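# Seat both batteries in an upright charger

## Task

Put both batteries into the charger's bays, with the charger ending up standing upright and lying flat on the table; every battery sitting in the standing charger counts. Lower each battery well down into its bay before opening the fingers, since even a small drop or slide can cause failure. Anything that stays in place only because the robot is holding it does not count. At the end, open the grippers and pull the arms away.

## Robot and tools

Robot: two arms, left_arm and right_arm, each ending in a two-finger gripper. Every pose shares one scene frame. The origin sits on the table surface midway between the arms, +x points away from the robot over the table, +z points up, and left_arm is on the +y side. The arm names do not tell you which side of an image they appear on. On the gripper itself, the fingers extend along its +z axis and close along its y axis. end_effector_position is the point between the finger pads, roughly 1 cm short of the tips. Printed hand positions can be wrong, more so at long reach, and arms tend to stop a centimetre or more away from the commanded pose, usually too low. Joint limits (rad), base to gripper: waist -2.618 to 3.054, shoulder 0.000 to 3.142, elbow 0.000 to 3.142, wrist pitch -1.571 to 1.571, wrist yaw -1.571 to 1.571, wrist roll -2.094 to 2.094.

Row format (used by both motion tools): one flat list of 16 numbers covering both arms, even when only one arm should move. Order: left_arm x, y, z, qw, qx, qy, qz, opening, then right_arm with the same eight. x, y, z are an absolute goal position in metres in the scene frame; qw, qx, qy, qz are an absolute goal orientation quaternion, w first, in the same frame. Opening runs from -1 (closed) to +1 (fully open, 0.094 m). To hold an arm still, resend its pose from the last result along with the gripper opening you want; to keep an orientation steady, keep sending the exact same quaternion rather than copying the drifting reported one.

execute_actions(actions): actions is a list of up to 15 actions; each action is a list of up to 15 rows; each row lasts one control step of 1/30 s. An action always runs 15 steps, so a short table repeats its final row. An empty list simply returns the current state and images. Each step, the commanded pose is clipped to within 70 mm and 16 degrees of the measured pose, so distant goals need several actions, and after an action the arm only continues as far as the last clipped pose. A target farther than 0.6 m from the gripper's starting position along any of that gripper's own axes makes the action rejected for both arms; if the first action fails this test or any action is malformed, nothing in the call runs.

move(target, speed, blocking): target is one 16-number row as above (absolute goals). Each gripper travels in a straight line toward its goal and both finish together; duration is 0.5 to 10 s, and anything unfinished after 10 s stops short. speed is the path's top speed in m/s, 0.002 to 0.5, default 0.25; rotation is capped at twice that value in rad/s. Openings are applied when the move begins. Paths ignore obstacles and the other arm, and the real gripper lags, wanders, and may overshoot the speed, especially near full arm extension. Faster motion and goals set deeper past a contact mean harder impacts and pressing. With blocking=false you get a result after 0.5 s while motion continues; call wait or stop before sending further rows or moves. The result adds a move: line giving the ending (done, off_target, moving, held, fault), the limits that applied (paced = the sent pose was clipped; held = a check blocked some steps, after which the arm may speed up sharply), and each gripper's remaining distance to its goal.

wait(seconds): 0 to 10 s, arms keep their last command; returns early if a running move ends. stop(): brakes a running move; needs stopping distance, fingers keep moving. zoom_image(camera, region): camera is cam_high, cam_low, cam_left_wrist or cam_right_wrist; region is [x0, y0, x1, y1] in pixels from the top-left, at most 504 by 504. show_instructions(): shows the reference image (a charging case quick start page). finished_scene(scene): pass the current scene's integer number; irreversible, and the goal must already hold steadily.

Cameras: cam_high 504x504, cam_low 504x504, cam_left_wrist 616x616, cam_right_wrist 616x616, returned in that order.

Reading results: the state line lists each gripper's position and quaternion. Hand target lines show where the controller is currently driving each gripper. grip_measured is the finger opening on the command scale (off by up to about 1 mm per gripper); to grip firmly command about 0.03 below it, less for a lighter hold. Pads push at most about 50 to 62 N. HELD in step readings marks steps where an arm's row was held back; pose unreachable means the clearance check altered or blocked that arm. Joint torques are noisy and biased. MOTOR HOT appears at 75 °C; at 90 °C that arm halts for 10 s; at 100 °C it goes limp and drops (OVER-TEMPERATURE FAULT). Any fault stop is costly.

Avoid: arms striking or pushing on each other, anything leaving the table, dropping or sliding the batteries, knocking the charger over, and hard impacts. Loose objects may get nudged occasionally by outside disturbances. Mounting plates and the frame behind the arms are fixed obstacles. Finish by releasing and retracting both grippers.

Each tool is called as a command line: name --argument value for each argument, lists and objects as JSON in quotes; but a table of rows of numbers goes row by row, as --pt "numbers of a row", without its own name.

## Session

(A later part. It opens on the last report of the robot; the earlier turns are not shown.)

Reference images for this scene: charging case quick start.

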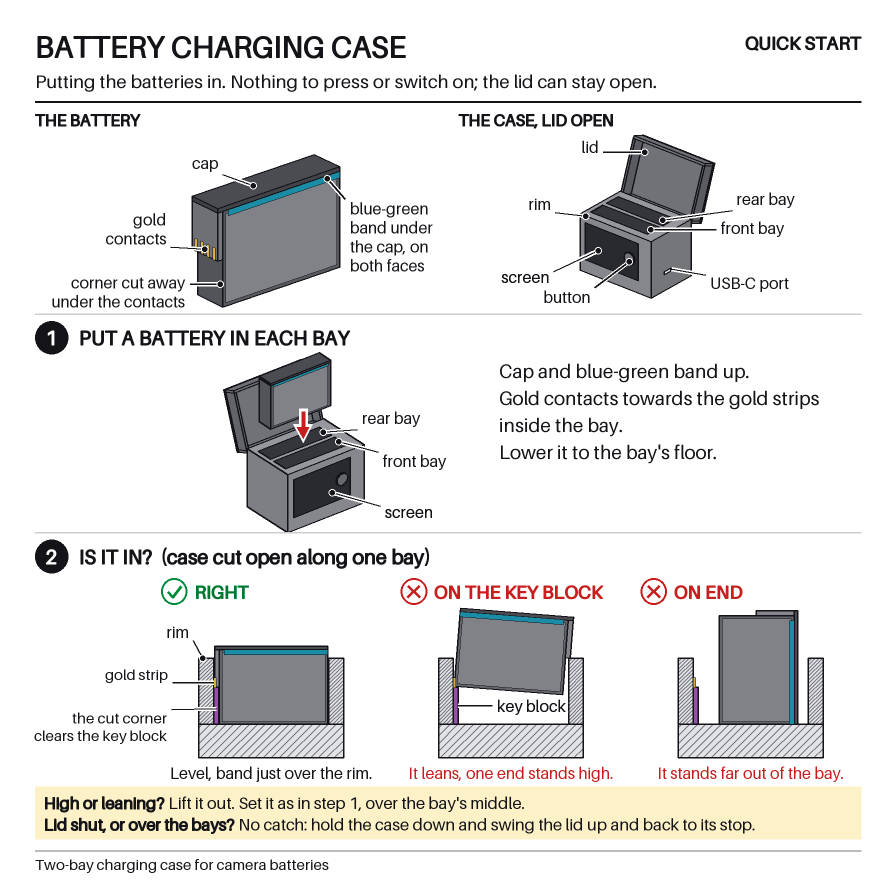

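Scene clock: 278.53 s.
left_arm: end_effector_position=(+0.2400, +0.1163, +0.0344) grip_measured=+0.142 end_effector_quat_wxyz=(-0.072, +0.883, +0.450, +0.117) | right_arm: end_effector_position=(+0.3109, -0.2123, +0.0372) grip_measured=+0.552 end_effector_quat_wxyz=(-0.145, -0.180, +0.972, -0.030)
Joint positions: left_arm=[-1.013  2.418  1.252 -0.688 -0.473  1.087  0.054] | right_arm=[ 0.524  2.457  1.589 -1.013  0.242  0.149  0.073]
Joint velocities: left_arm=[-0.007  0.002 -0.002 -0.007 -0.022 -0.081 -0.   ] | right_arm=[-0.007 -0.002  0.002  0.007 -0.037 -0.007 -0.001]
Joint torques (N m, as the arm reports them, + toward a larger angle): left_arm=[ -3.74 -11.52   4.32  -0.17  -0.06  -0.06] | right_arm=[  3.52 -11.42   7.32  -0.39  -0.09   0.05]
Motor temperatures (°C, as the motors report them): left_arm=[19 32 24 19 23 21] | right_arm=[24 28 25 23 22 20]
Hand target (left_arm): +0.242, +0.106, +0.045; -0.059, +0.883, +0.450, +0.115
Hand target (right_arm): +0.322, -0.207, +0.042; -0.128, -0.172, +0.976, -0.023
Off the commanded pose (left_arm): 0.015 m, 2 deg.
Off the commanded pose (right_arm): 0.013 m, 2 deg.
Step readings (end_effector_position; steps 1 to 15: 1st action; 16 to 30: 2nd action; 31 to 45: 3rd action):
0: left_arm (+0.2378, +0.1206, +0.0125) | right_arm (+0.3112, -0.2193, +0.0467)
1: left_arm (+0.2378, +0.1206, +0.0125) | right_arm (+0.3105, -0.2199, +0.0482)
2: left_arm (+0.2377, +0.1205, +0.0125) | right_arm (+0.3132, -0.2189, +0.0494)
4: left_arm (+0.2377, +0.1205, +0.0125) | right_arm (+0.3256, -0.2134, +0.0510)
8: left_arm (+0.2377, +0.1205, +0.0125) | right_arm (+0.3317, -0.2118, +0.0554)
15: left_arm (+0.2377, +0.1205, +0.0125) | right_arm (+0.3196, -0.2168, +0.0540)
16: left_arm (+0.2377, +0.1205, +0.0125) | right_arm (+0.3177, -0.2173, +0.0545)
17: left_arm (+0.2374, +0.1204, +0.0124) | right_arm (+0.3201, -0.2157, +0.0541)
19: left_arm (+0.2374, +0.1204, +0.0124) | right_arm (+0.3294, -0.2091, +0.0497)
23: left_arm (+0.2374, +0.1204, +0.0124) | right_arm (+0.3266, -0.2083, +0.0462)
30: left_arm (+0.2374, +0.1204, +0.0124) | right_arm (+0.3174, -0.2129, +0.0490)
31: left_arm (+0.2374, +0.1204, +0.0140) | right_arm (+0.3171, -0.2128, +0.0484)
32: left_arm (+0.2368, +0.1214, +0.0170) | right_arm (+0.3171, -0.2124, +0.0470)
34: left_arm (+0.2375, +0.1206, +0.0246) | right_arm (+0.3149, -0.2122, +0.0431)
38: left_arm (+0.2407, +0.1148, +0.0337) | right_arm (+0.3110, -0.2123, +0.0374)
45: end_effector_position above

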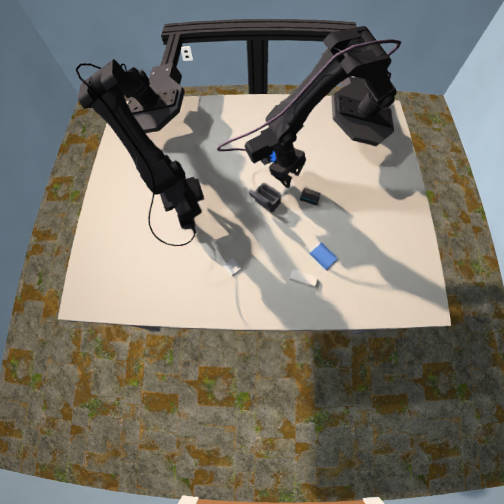

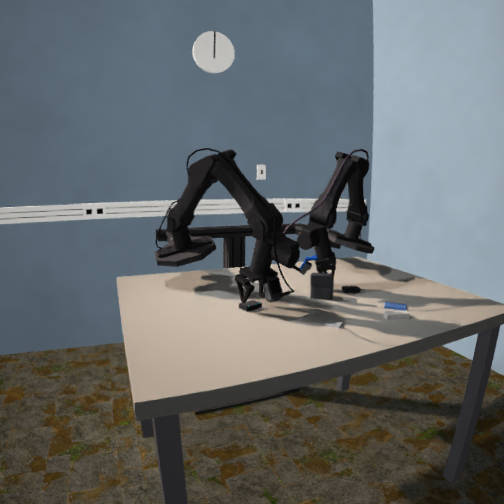

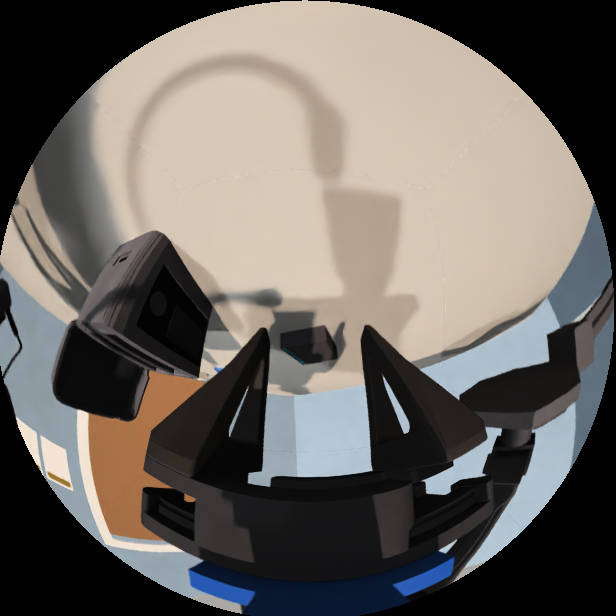

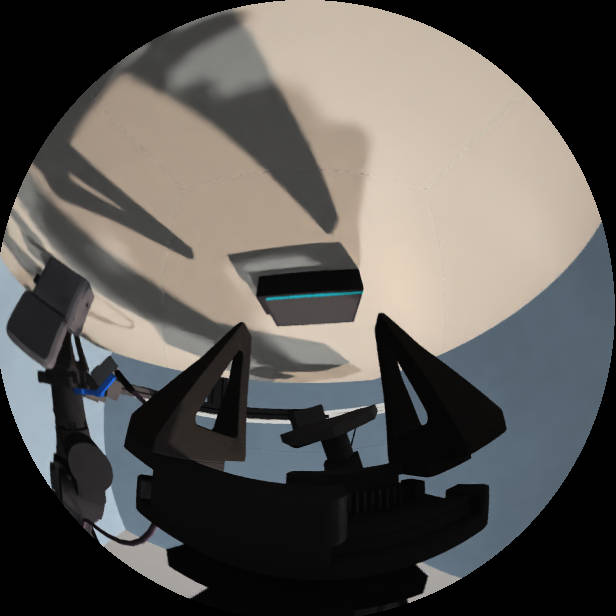

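execute_actions --actions '[[[0.248,0.118,0.075,-0.03,0.883,0.452,0.06,0.6, 0.322,-0.2,0.036,-0.1285,-0.172,0.976,-0.0227,0.55]],[[0.25,0.125,0.09,0.0,0.891,0.454,0.0,0.6, 0.322,-0.2,0.03,-0.1285,-0.172,0.976,-0.0227,0.5]]]'

Scene clock: 289.07 s.
left_arm: end_effector_position=(+0.2539, +0.1272, +0.0870) grip_measured=+0.598 end_effector_quat_wxyz=(-0.008, +0.888, +0.459, +0.008) | right_arm: end_effector_position=(+0.3098, -0.2092, +0.0268) grip_measured=+0.502 end_effector_quat_wxyz=(-0.149, -0.176, +0.973, -0.031)
Joint positions: left_arm=[-0.89   2.143  1.147 -0.692 -0.267  1.25   0.075] | right_arm=[ 0.524  2.491  1.602 -1.001  0.24   0.159  0.071]
Joint velocities: left_arm=[-0.007 -0.017  0.012 -0.022  0.022  0.007 -0.001] | right_arm=[-0.007  0.002 -0.007  0.037 -0.066 -0.022 -0.   ]
Joint torques (N m, as the arm reports them, + toward a larger angle): left_arm=[ -2.73 -10.13   2.86   0.14   0.08   0.08] | right_arm=[  4.15 -11.13   7.39  -0.29  -0.07   0.02]
Motor temperatures (°C, as the motors report them): left_arm=[19 33 24 19 23 21] | right_arm=[24 28 26 23 22 20]
Hand target (left_arm): +0.250, +0.125, +0.090; -0.001, +0.891, +0.454, -0.000
Hand target (right_arm): +0.322, -0.200, +0.030; -0.129, -0.172, +0.976, -0.023
Off the commanded pose (left_arm): 0.005 m, 1 deg.
Off the commanded pose (right_arm): 0.016 m, 3 deg.
Step readings (end_effector_position; steps 1 to 15: 1st action; 16 to 30: 2nd action):
0: left_arm (+0.2396, +0.1171, +0.0345) | right_arm (+0.3109, -0.2123, +0.0372)
1: left_arm (+0.2392, +0.1165, +0.0370) | right_arm (+0.3109, -0.2121, +0.0368)
2: left_arm (+0.2380, +0.1193, +0.0421) | right_arm (+0.3118, -0.2115, +0.0361)
4: left_arm (+0.2431, +0.1233, +0.0582) | right_arm (+0.3126, -0.2104, +0.0341)
8: left_arm (+0.2552, +0.1198, +0.0755) | right_arm (+0.3110, -0.2102, +0.0315)
15: left_arm (+0.2522, +0.1183, +0.0749) | right_arm (+0.3109, -0.2102, +0.0314)
16: left_arm (+0.2509, +0.1178, +0.0755) | right_arm (+0.3110, -0.2101, +0.0314)
17: left_arm (+0.2491, +0.1201, +0.0771) | right_arm (+0.3111, -0.2099, +0.0309)
19: left_arm (+0.2505, +0.1271, +0.0823) | right_arm (+0.3109, -0.2096, +0.0294)
23: left_arm (+0.2568, +0.1294, +0.0871) | right_arm (+0.3097, -0.2094, +0.0270)
30: end_effector_position above

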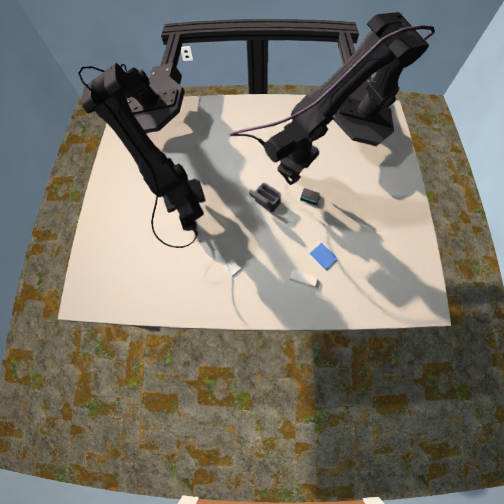

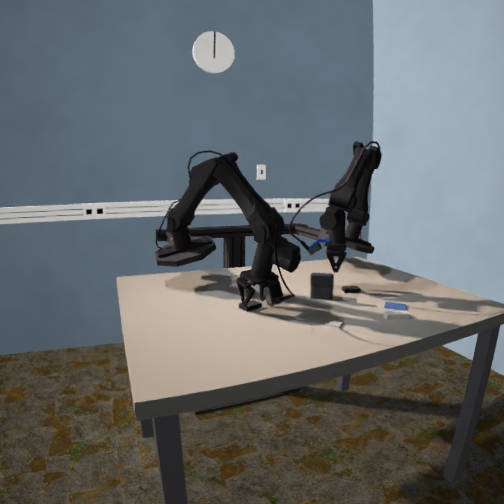

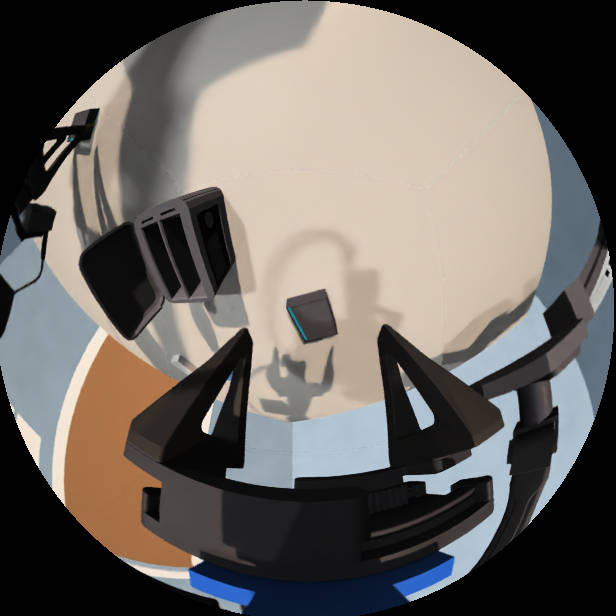

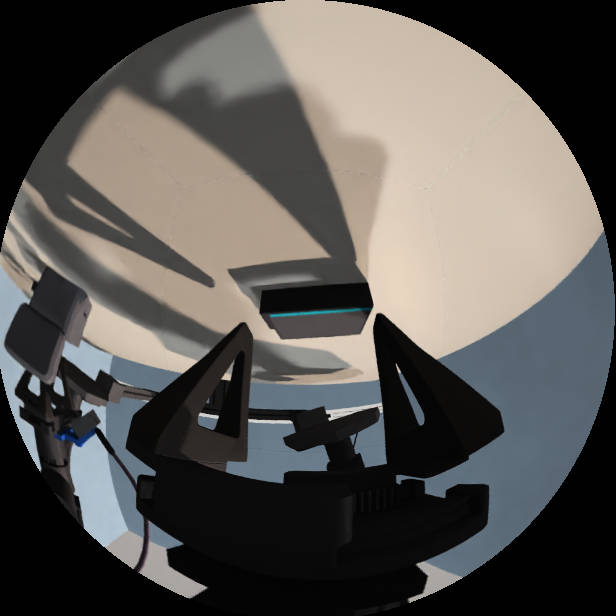

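zoom_image --camera "cam_high" --region '[240,160,340,230]'

Region (240, 160, 340, 230) of cam_high's 504x504 image, scaled by 5.040, with more detail than that image has; it fills the top 353 rows of this view, and the rest is white.

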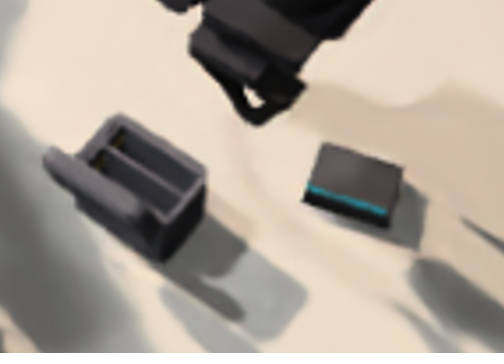

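execute_actions --actions '[[[0.27,0.15,0.085,-0.06,0.62,0.78,0.02,0.6, 0.322,-0.202,0.019,-0.1285,-0.172,0.976,-0.0227,0.5]],[[0.285,0.17,0.075,-0.1277,0.206,0.970,0.027,0.6, 0.322,-0.202,0.018,-0.1285,-0.172,0.976,-0.0227,0.5]],[[0.285,0.17,0.065,-0.1277,0.206,0.970,0.027,0.6, 0.322,-0.202,0.018,-0.1285,-0.172,0.976,-0.0227,0.5]]]'

Scene clock: 320.37 s.
left_arm: end_effector_position=(+0.2771, +0.1771, +0.0588) grip_measured=+0.599 end_effector_quat_wxyz=(-0.134, +0.217, +0.966, +0.035) | right_arm: end_effector_position=(+0.3108, -0.2059, +0.0173) grip_measured=+0.502 end_effector_quat_wxyz=(-0.145, -0.175, +0.973, -0.030)
Joint positions: left_arm=[-0.667  2.298  1.325 -0.918 -0.193 -0.326  0.075] | right_arm=[ 0.524  2.514  1.602 -0.969  0.24   0.159  0.071]
Joint velocities: left_arm=[ 0.002 -0.002 -0.012 -0.022  0.007 -0.037 -0.   ] | right_arm=[ 0.007 -0.012  0.002  0.007 -0.007 -0.022 -0.   ]
Joint torques (N m, as the arm reports them, + toward a larger angle): left_arm=[-2.76 -9.82  5.37 -0.36  0.1  -0.02] | right_arm=[  3.11 -11.18   6.6   -0.26  -0.04  -0.07]
Motor temperatures (°C, as the motors report them): left_arm=[19 33 23 19 23 21] | right_arm=[24 29 26 23 22 20]
Hand target (left_arm): +0.285, +0.170, +0.065; -0.127, +0.206, +0.970, +0.027
Hand target (right_arm): +0.322, -0.202, +0.018; -0.128, -0.172, +0.976, -0.023
Off the commanded pose (left_arm): 0.012 m, 2 deg.
Off the commanded pose (right_arm): 0.012 m, 2 deg.
Step readings (end_effector_position; steps 1 to 15: 1st action; 16 to 30: 2nd action; 31 to 45: 3rd action):
0: left_arm (+0.2531, +0.1267, +0.0869) | right_arm (+0.3099, -0.2092, +0.0268)
1: left_arm (+0.2541, +0.1281, +0.0865) | right_arm (+0.3100, -0.2090, +0.0261)
2: left_arm (+0.2565, +0.1310, +0.0855) | right_arm (+0.3107, -0.2083, +0.0249)
4: left_arm (+0.2639, +0.1403, +0.0825) | right_arm (+0.3108, -0.2073, +0.0218)
8: left_arm (+0.2695, +0.1543, +0.0796) | right_arm (+0.3098, -0.2066, +0.0179)
15: left_arm (+0.2693, +0.1544, +0.0790) | right_arm (+0.3104, -0.2062, +0.0175)
16: left_arm (+0.2701, +0.1551, +0.0783) | right_arm (+0.3104, -0.2061, +0.0175)
17: left_arm (+0.2720, +0.1576, +0.0769) | right_arm (+0.3105, -0.2061, +0.0175)
19: left_arm (+0.2774, +0.1665, +0.0730) | right_arm (+0.3107, -0.2060, +0.0174)
23: left_arm (+0.2851, +0.1771, +0.0685) | right_arm (+0.3108, -0.2059, +0.0173)
30: left_arm (+0.2842, +0.1724, +0.0700) | right_arm (+0.3108, -0.2059, +0.0173)
31: left_arm (+0.2840, +0.1721, +0.0691) | right_arm (+0.3108, -0.2059, +0.0173)
32: left_arm (+0.2841, +0.1717, +0.0676) | right_arm (+0.3108, -0.2059, +0.0173)
34: left_arm (+0.2840, +0.1725, +0.0631) | right_arm (+0.3108, -0.2059, +0.0173)
38: left_arm (+0.2797, +0.1760, +0.0583) | right_arm (+0.3108, -0.2059, +0.0173)
45: end_effector_position above

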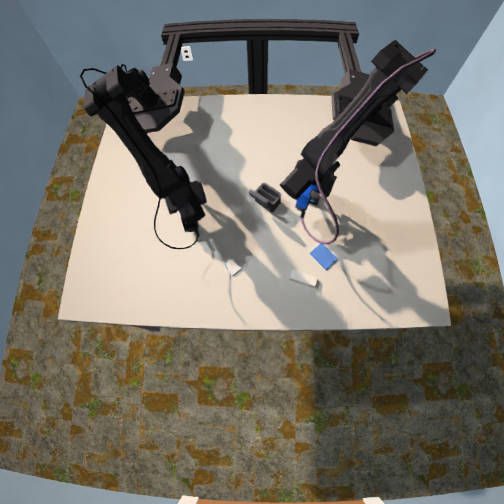

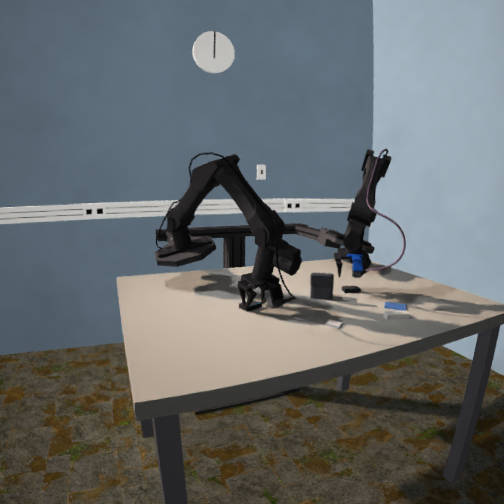

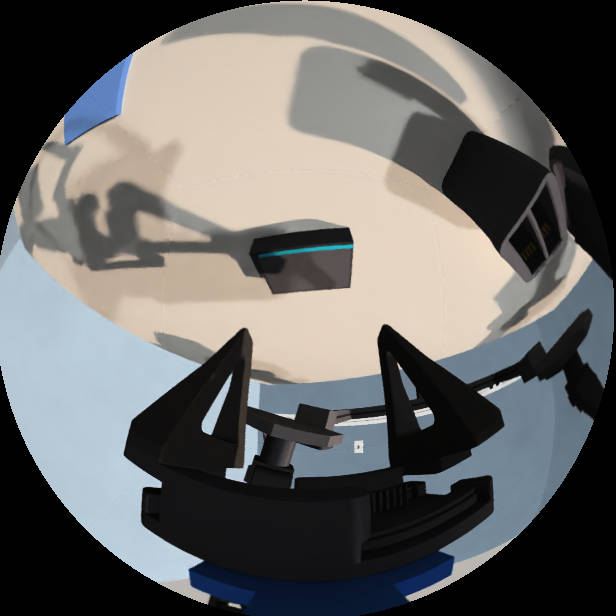

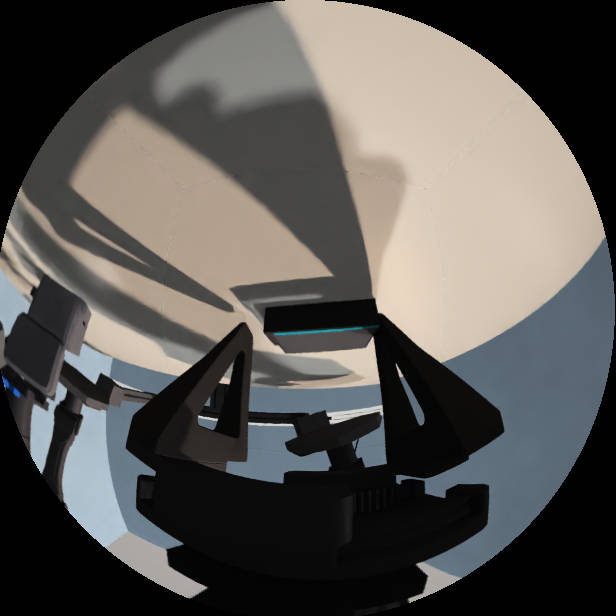

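execute_actions --actions '[[[0.298,0.172,0.05,-0.1277,0.206,0.970,0.027,0.6, 0.322,-0.202,0.018,-0.1285,-0.172,0.976,-0.0227,0.3]],[[0.298,0.172,0.036,-0.1277,0.206,0.970,0.027,0.55, 0.322,-0.202,0.018,-0.1285,-0.172,0.976,-0.0227,0.14]]]'

Scene clock: 325.53 s.
left_arm: end_effector_position=(+0.2857, +0.1769, +0.0340) grip_measured=+0.552 end_effector_quat_wxyz=(-0.144, +0.209, +0.967, +0.034) | right_arm: end_effector_position=(+0.3114, -0.2056, +0.0171) grip_measured=+0.186 end_effector_quat_wxyz=(-0.144, -0.175, +0.974, -0.029)
Joint positions: left_arm=[-0.628  2.385  1.371 -0.886 -0.191 -0.305  0.073] | right_arm=[ 0.524  2.514  1.602 -0.966  0.24   0.159  0.056]
Joint velocities: left_arm=[-0.007 -0.012 -0.002  0.037  0.007  0.022 -0.   ] | right_arm=[ 0.017  0.012  0.002 -0.022 -0.007 -0.022 -0.001]
Joint torques (N m, as the arm reports them, + toward a larger angle): left_arm=[ -2.41 -10.31   4.29  -0.24  -0.03   0.1 ] | right_arm=[  3.12 -11.01   6.74  -0.26  -0.03  -0.08]
Motor temperatures (°C, as the motors report them): left_arm=[19 33 23 19 23 21] | right_arm=[24 29 26 23 22 20]
Hand target (left_arm): +0.298, +0.172, +0.036; -0.128, +0.206, +0.970, +0.027
Hand target (right_arm): +0.322, -0.202, +0.018; -0.128, -0.172, +0.976, -0.023
Off the commanded pose (left_arm): 0.013 m, 2 deg.
Off the commanded pose (right_arm): 0.011 m, 2 deg.
Step readings (end_effector_position; steps 1 to 15: 1st action; 16 to 30: 2nd action):
0: left_arm (+0.2766, +0.1773, +0.0590) | right_arm (+0.3108, -0.2059, +0.0173)
1: left_arm (+0.2772, +0.1774, +0.0583) | right_arm (+0.3108, -0.2059, +0.0173)
2: left_arm (+0.2799, +0.1765, +0.0564) | right_arm (+0.3109, -0.2059, +0.0173)
4: left_arm (+0.2857, +0.1759, +0.0510) | right_arm (+0.3111, -0.2058, +0.0173)
8: left_arm (+0.2879, +0.1794, +0.0459) | right_arm (+0.3112, -0.2057, +0.0172)
15: left_arm (+0.2878, +0.1794, +0.0457) | right_arm (+0.3112, -0.2057, +0.0172)
16: left_arm (+0.2876, +0.1792, +0.0448) | right_arm (+0.3112, -0.2057, +0.0172)
17: left_arm (+0.2878, +0.1785, +0.0432) | right_arm (+0.3114, -0.2056, +0.0172)
19: left_arm (+0.2867, +0.1778, +0.0388) | right_arm (+0.3114, -0.2056, +0.0171)
23: left_arm (+0.2849, +0.1777, +0.0343) | right_arm (+0.3114, -0.2056, +0.0171)
30: end_effector_position above

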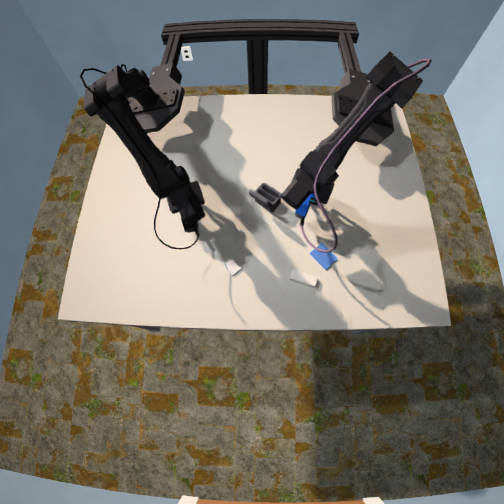

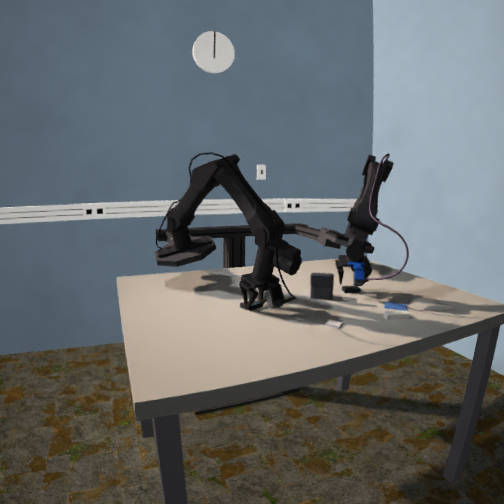

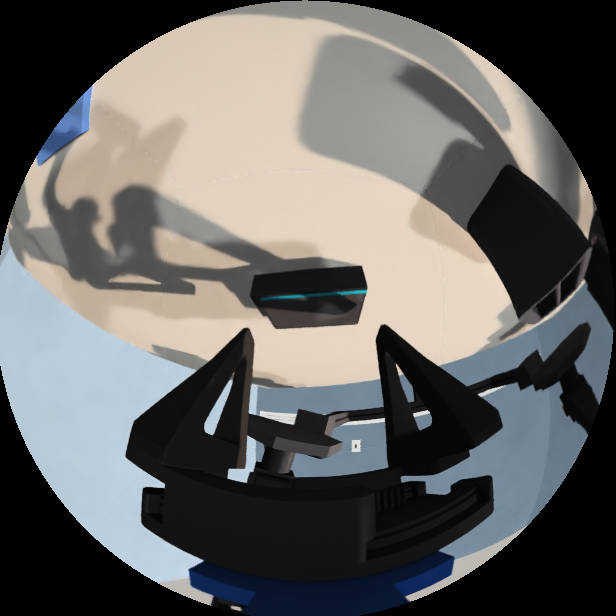

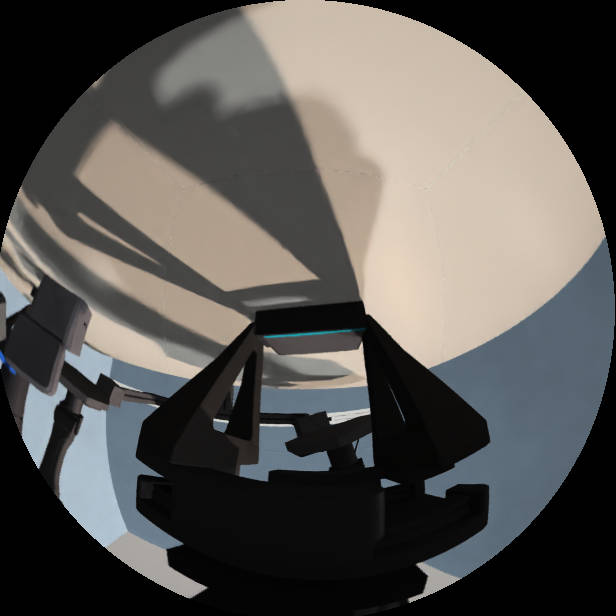

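execute_actions --actions '[[[0.298,0.172,0.026,-0.1277,0.206,0.970,0.027,0.5, 0.322,-0.202,0.05,-0.1285,-0.172,0.976,-0.0227,0.14]],[[0.298,0.172,0.018,-0.1277,0.206,0.970,0.027,0.5, 0.35,-0.2,0.10,-0.1285,-0.172,0.976,-0.0227,0.14]]]'

Scene clock: 331.70 s.
left_arm: end_effector_position=(+0.2871, +0.1753, +0.0174) grip_measured=+0.502 end_effector_quat_wxyz=(-0.142, +0.209, +0.967, +0.031) | right_arm: end_effector_position=(+0.3537, -0.2066, +0.0889) grip_measured=+0.186 end_effector_quat_wxyz=(-0.127, -0.164, +0.978, -0.022)
Joint positions: left_arm=[-0.616  2.426  1.371 -0.836 -0.193 -0.292  0.071] | right_arm=[ 0.524  2.461  1.851 -1.229  0.235  0.17   0.056]
Joint velocities: left_arm=[-0.007  0.002  0.002 -0.022  0.051 -0.007 -0.   ] | right_arm=[-0.007 -0.007 -0.007 -0.183 -0.066 -0.022  0.001]
Joint torques (N m, as the arm reports them, + toward a larger angle): left_arm=[ -2.35 -10.39   4.02  -0.18  -0.03   0.07] | right_arm=[  5.54 -11.98   7.8   -0.54  -0.01   0.02]
Motor temperatures (°C, as the motors report them): left_arm=[19 33 23 19 23 21] | right_arm=[24 29 26 23 22 20]
Hand target (left_arm): +0.298, +0.172, +0.018; -0.128, +0.206, +0.970, +0.027
Hand target (right_arm): +0.351, -0.200, +0.099; -0.128, -0.172, +0.976, -0.023
Off the commanded pose (left_arm): 0.011 m, 2 deg.
Off the commanded pose (right_arm): 0.013 m, 1 deg.
Step readings (end_effector_position; steps 1 to 15: 1st action; 16 to 30: 2nd action):
0: left_arm (+0.2858, +0.1768, +0.0339) | right_arm (+0.3114, -0.2056, +0.0171)
1: left_arm (+0.2860, +0.1767, +0.0333) | right_arm (+0.3114, -0.2058, +0.0181)
2: left_arm (+0.2865, +0.1765, +0.0319) | right_arm (+0.3107, -0.2066, +0.0199)
4: left_arm (+0.2870, +0.1769, +0.0286) | right_arm (+0.3110, -0.2079, +0.0250)
8: left_arm (+0.2868, +0.1779, +0.0249) | right_arm (+0.3128, -0.2091, +0.0317)
15: left_arm (+0.2875, +0.1772, +0.0246) | right_arm (+0.3114, -0.2100, +0.0326)
16: left_arm (+0.2875, +0.1771, +0.0241) | right_arm (+0.3130, -0.2103, +0.0371)
17: left_arm (+0.2878, +0.1766, +0.0229) | right_arm (+0.3163, -0.2104, +0.0434)
19: left_arm (+0.2874, +0.1761, +0.0204) | right_arm (+0.3338, -0.2069, +0.0594)
23: left_arm (+0.2865, +0.1759, +0.0177) | right_arm (+0.3616, -0.2012, +0.0832)
30: end_effector_position above

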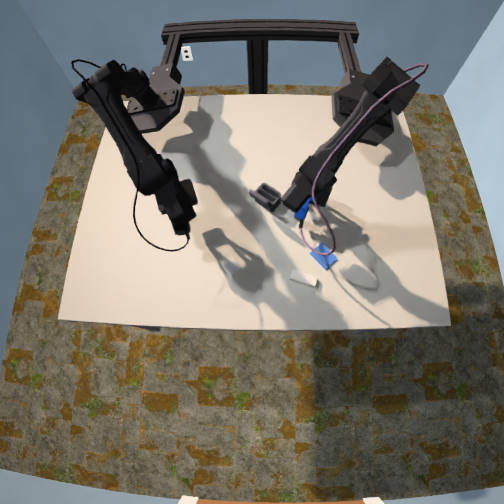

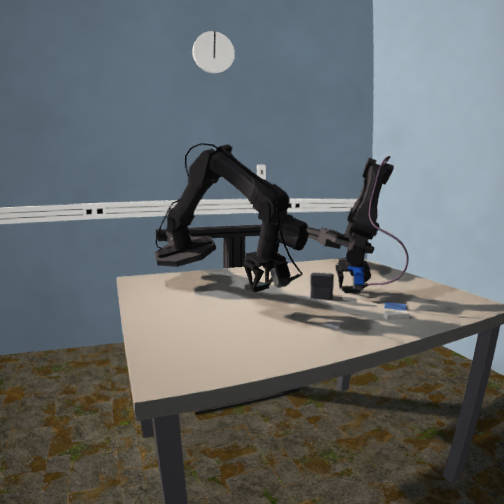

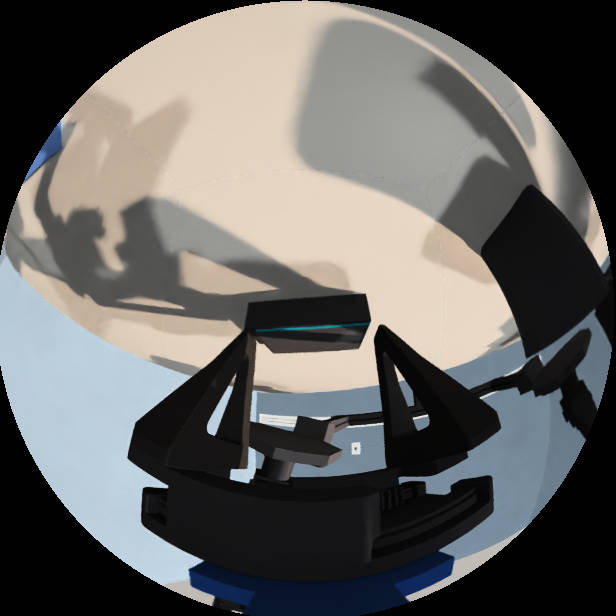

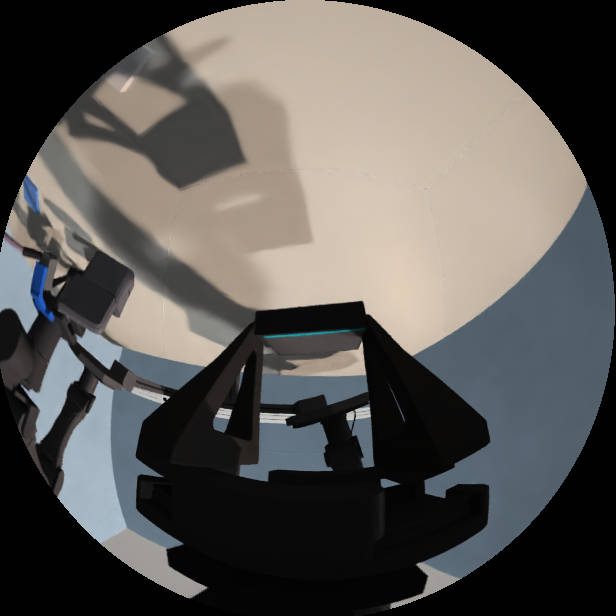

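execute_actions --actions '[[[0.298,0.172,0.018,-0.1277,0.206,0.970,0.027,0.3, 0.39,-0.195,0.12,-0.02,-0.174,0.985,-0.003,0.14]],[[0.298,0.172,0.018,-0.1277,0.206,0.970,0.027,0.14, 0.42,-0.19,0.125,0.10,-0.173,0.980,0.018,0.14]]]'

move --target '[0.298,0.172,0.07,-0.1277,0.206,0.970,0.027,0.14, 0.50,-0.167,0.08,0.5996,-0.138,0.7813,0.1057,0.14]' --speed 0.25

Scene clock: 338.93 s.
left_arm: end_effector_position=(+0.2880, +0.1761, +0.0170) grip_measured=+0.198 end_effector_quat_wxyz=(-0.142, +0.208, +0.967, +0.031) | right_arm: end_effector_position=(+0.4078, -0.1955, +0.1086) grip_measured=+0.186 end_effector_quat_wxyz=(+0.063, -0.171, +0.983, +0.012)
Joint positions: left_arm=[-0.613  2.426  1.371 -0.834 -0.194 -0.291  0.056] | right_arm=[ 0.524  2.259  1.604 -0.787  0.276  0.057  0.056]
Joint velocities: left_arm=[-0.017  0.012  0.007  0.007 -0.007  0.007  0.   ] | right_arm=[ 0.002  0.012 -0.017  0.139 -0.022 -0.037  0.001]
Joint torques (N m, as the arm reports them, + toward a larger angle): left_arm=[ -2.62 -10.47   3.97  -0.2   -0.05   0.06] | right_arm=[  4.32 -13.65   5.46   0.68   0.08  -0.09]
Motor temperatures (°C, as the motors report them): left_arm=[19 33 23 19 23 21] | right_arm=[24 29 26 23 22 20]
Hand target (left_arm): +0.298, +0.172, +0.018; -0.128, +0.206, +0.970, +0.027
Hand target (right_arm): +0.419, -0.190, +0.124; +0.099, -0.173, +0.980, +0.016
Off the commanded pose (left_arm): 0.011 m, 2 deg.
Off the commanded pose (right_arm): 0.021 m, 4 deg.
Step readings (end_effector_position; steps 1 to 15: 1st action; 16 to 30: 2nd action):
0: left_arm (+0.2872, +0.1752, +0.0174) | right_arm (+0.3502, -0.2085, +0.0899)
1: left_arm (+0.2872, +0.1753, +0.0174) | right_arm (+0.3526, -0.2082, +0.0906)
2: left_arm (+0.2874, +0.1755, +0.0173) | right_arm (+0.3553, -0.2079, +0.0916)
4: left_arm (+0.2876, +0.1757, +0.0172) | right_arm (+0.3632, -0.2074, +0.0985)
8: left_arm (+0.2879, +0.1761, +0.0171) | right_arm (+0.3805, -0.2045, +0.1109)
15: left_arm (+0.2879, +0.1761, +0.0171) | right_arm (+0.3873, -0.2019, +0.1113)
16: left_arm (+0.2879, +0.1761, +0.0171) | right_arm (+0.3894, -0.2013, +0.1097)
17: left_arm (+0.2880, +0.1761, +0.0170) | right_arm (+0.3901, -0.2013, +0.1083)
19: left_arm (+0.2880, +0.1761, +0.0170) | right_arm (+0.3884, -0.2032, +0.1079)
23: left_arm (+0.2880, +0.1761, +0.0170) | right_arm (+0.3947, -0.2016, +0.1091)
30: end_effector_position above

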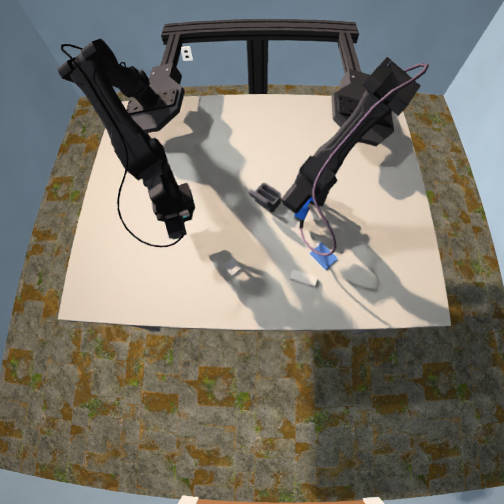

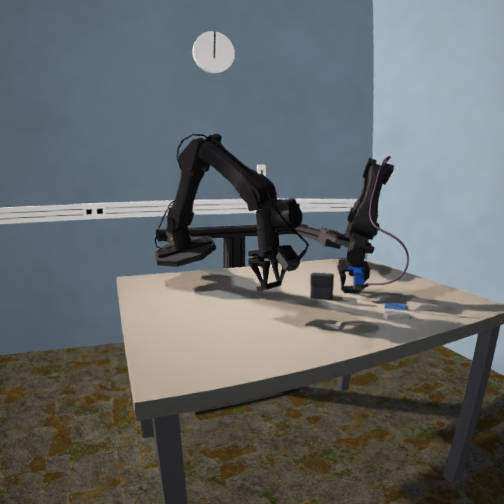

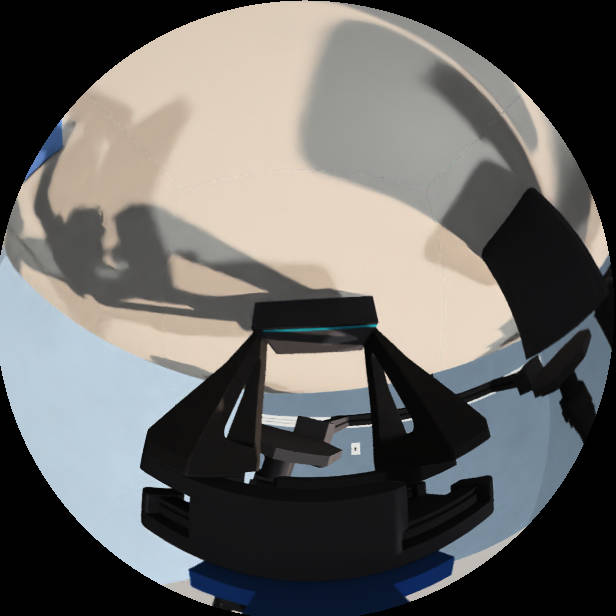

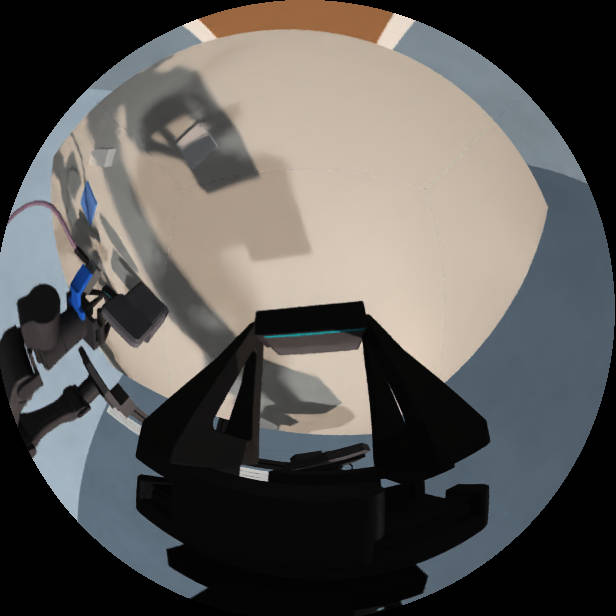

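Scene clock: 342.00 s.
left_arm: end_effector_position=(+0.2900, +0.1825, +0.0558) grip_measured=+0.198 end_effector_quat_wxyz=(-0.146, +0.204, +0.967, +0.037) | right_arm: end_effector_position=(+0.4886, -0.1665, +0.0587) grip_measured=+0.186 end_effector_quat_wxyz=(+0.570, -0.142, +0.803, +0.100)
Joint positions: left_arm=[-0.627  2.332  1.387 -0.959 -0.194 -0.316  0.056] | right_arm=[ 0.417  2.598  1.012  1.281  0.067 -0.262  0.056]
Joint velocities: left_arm=[-0.002 -0.007  0.002 -0.007 -0.007 -0.007  0.001] | right_arm=[-0.002 -0.007 -0.007 -0.022 -0.066 -0.007 -0.001]
Joint torques (N m, as the arm reports them, + toward a larger angle): left_arm=[ -4.28 -12.5    4.93  -0.44   0.04  -0.06] | right_arm=[  3.11 -10.39   5.99   2.27  -0.31  -0.12]
Motor temperatures (°C, as the motors report them): left_arm=[19 33 23 19 23 21] | right_arm=[24 29 26 23 22 20]
Hand target (left_arm): +0.298, +0.172, +0.070; -0.128, +0.206, +0.970, +0.027
Hand target (right_arm): +0.501, -0.165, +0.077; +0.600, -0.138, +0.781, +0.102
Off the commanded pose (left_arm): 0.019 m, 2 deg.
Off the commanded pose (right_arm): 0.024 m, 4 deg.
move: off_target (left_arm, right_arm)

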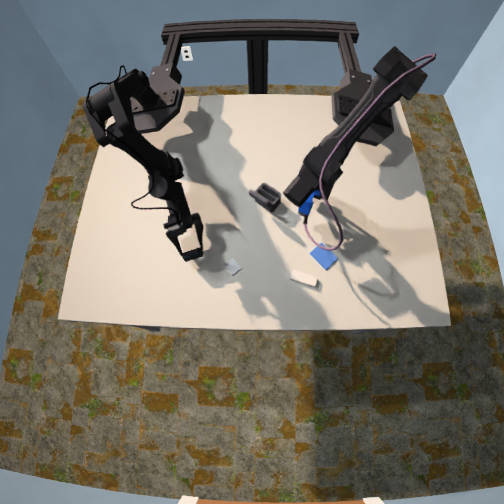

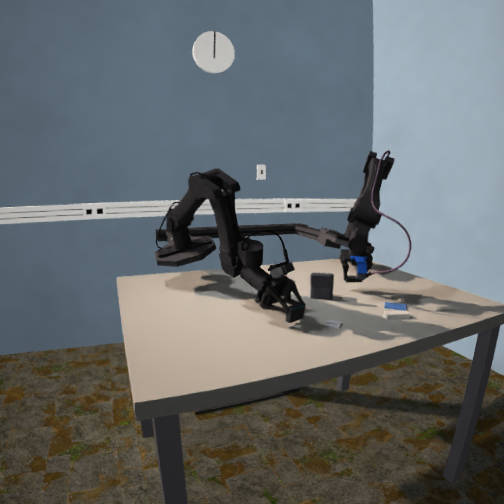

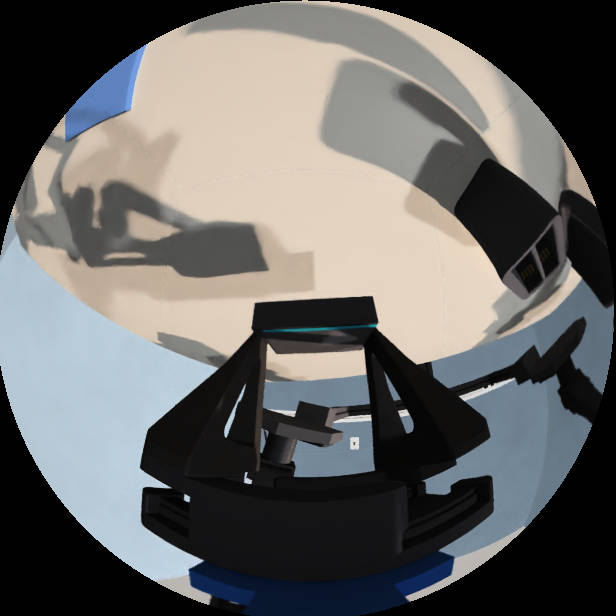

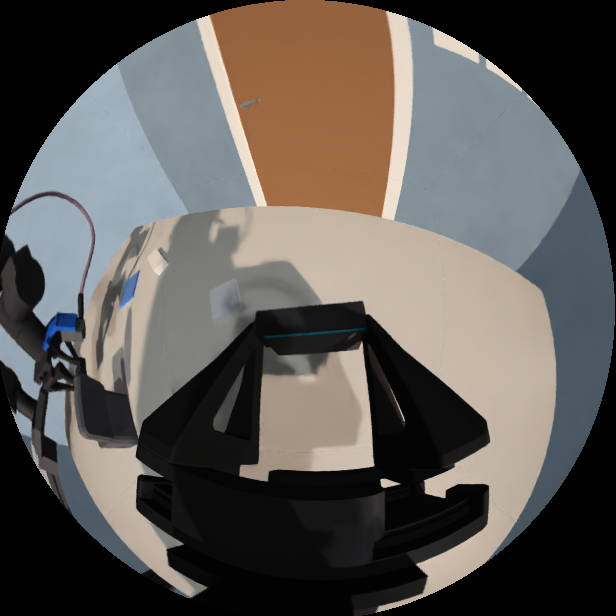

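execute_actions --actions '[[[0.32,0.19,0.09,-0.1277,0.206,0.970,0.027,0.14, 0.50,-0.165,0.06,0.62,-0.138,0.765,0.109,0.14]],[[0.35,0.22,0.11,-0.10,0.15,0.983,0.015,0.14, 0.50,-0.165,0.045,0.62,-0.138,0.765,0.109,0.14]]]'

zoom_image --camera "cam_low" --region '[220,240,360,340]'

Scene clock: 349.17 s.
left_arm: end_effector_position=(+0.3468, +0.2263, +0.1006) grip_measured=+0.198 end_effector_quat_wxyz=(-0.110, +0.142, +0.984, +0.019) | right_arm: end_effector_position=(+0.4906, -0.1654, +0.0325) grip_measured=+0.186 end_effector_quat_wxyz=(+0.597, -0.139, +0.782, +0.108)
Joint positions: left_arm=[-0.477  2.192  1.46  -1.055 -0.219 -0.274  0.056] | right_arm=[ 0.388  2.756  1.088  1.429  0.014 -0.269  0.056]
Joint velocities: left_arm=[ 0.012 -0.012 -0.007 -0.007  0.007  0.007 -0.   ] | right_arm=[-0.002  0.007 -0.007 -0.051  0.022 -0.007 -0.001]
Joint torques (N m, as the arm reports them, + toward a larger angle): left_arm=[ -4.06 -11.03   4.78  -0.3    0.06   0.06] | right_arm=[  2.99 -10.2    5.4    2.11  -0.31  -0.11]
Motor temperatures (°C, as the motors report them): left_arm=[19 34 24 19 23 21] | right_arm=[24 29 25 26 22 20]
Hand target (left_arm): +0.350, +0.220, +0.110; -0.100, +0.150, +0.983, +0.015
Hand target (right_arm): +0.500, -0.165, +0.045; +0.620, -0.138, +0.765, +0.108
Off the commanded pose (left_arm): 0.012 m, 2 deg.
Off the commanded pose (right_arm): 0.016 m, 3 deg.
Step readings (end_effector_position; steps 1 to 15: 1st action; 16 to 30: 2nd action):
0: left_arm (+0.2900, +0.1825, +0.0558) | right_arm (+0.4886, -0.1664, +0.0588)
1: left_arm (+0.2910, +0.1833, +0.0576) | right_arm (+0.4894, -0.1658, +0.0584)
2: left_arm (+0.2926, +0.1851, +0.0606) | right_arm (+0.4919, -0.1653, +0.0582)
4: left_arm (+0.3007, +0.1880, +0.0680) | right_arm (+0.4917, -0.1654, +0.0491)
8: left_arm (+0.3157, +0.1900, +0.0784) | right_arm (+0.4853, -0.1670, +0.0335)
15: left_arm (+0.3143, +0.1920, +0.0802) | right_arm (+0.4862, -0.1665, +0.0368)
16: left_arm (+0.3162, +0.1938, +0.0817) | right_arm (+0.4871, -0.1663, +0.0368)
17: left_arm (+0.3193, +0.1976, +0.0844) | right_arm (+0.4891, -0.1658, +0.0363)
19: left_arm (+0.3314, +0.2091, +0.0920) | right_arm (+0.4902, -0.1655, +0.0323)
23: left_arm (+0.3474, +0.2259, +0.1002) | right_arm (+0.4905, -0.1655, +0.0324)
30: end_effector_position above

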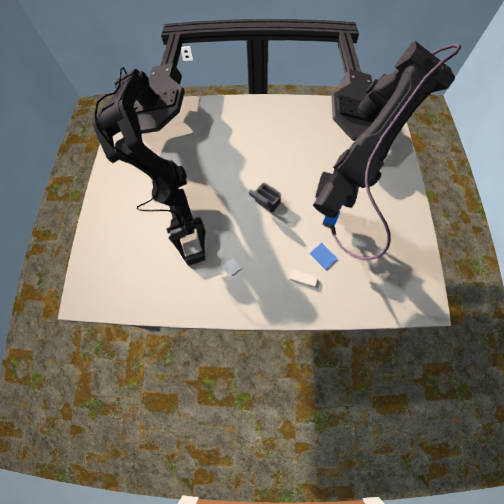

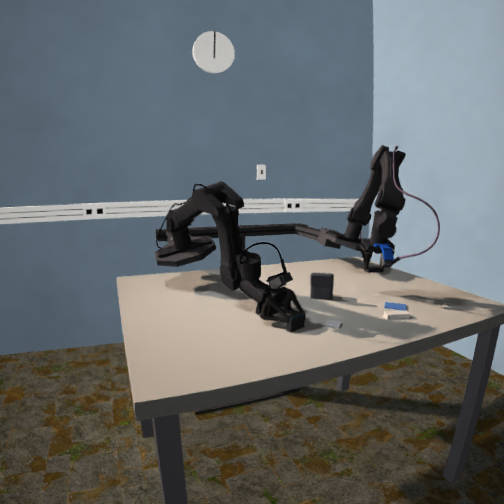

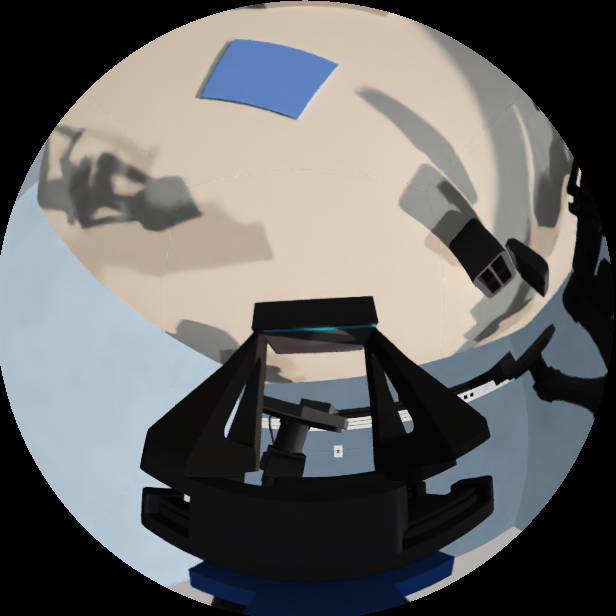

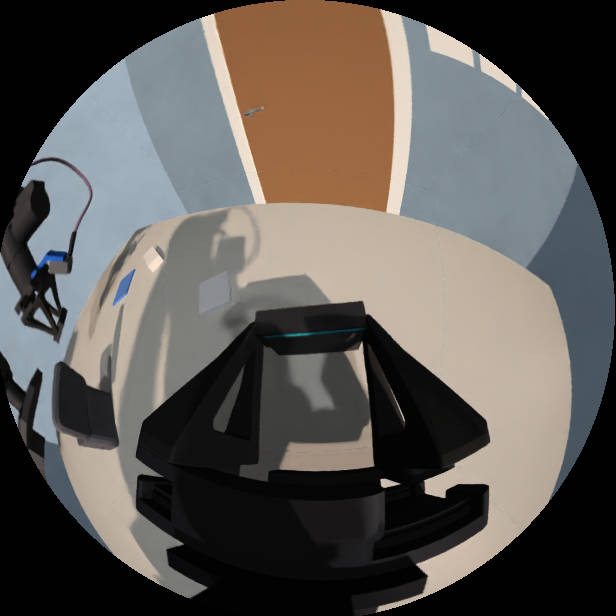

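Region (220, 240, 360, 340) of cam_low's 504x504 image, scaled by 3.600, with more detail than that image has; it fills the top 360 rows of this view, and the rest is white.

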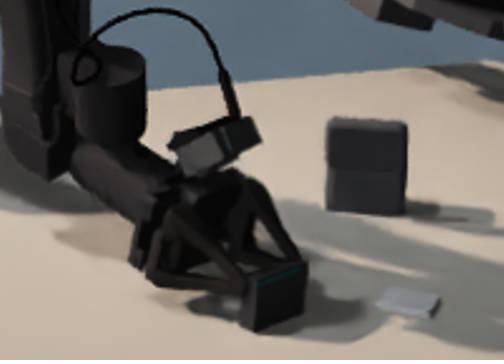

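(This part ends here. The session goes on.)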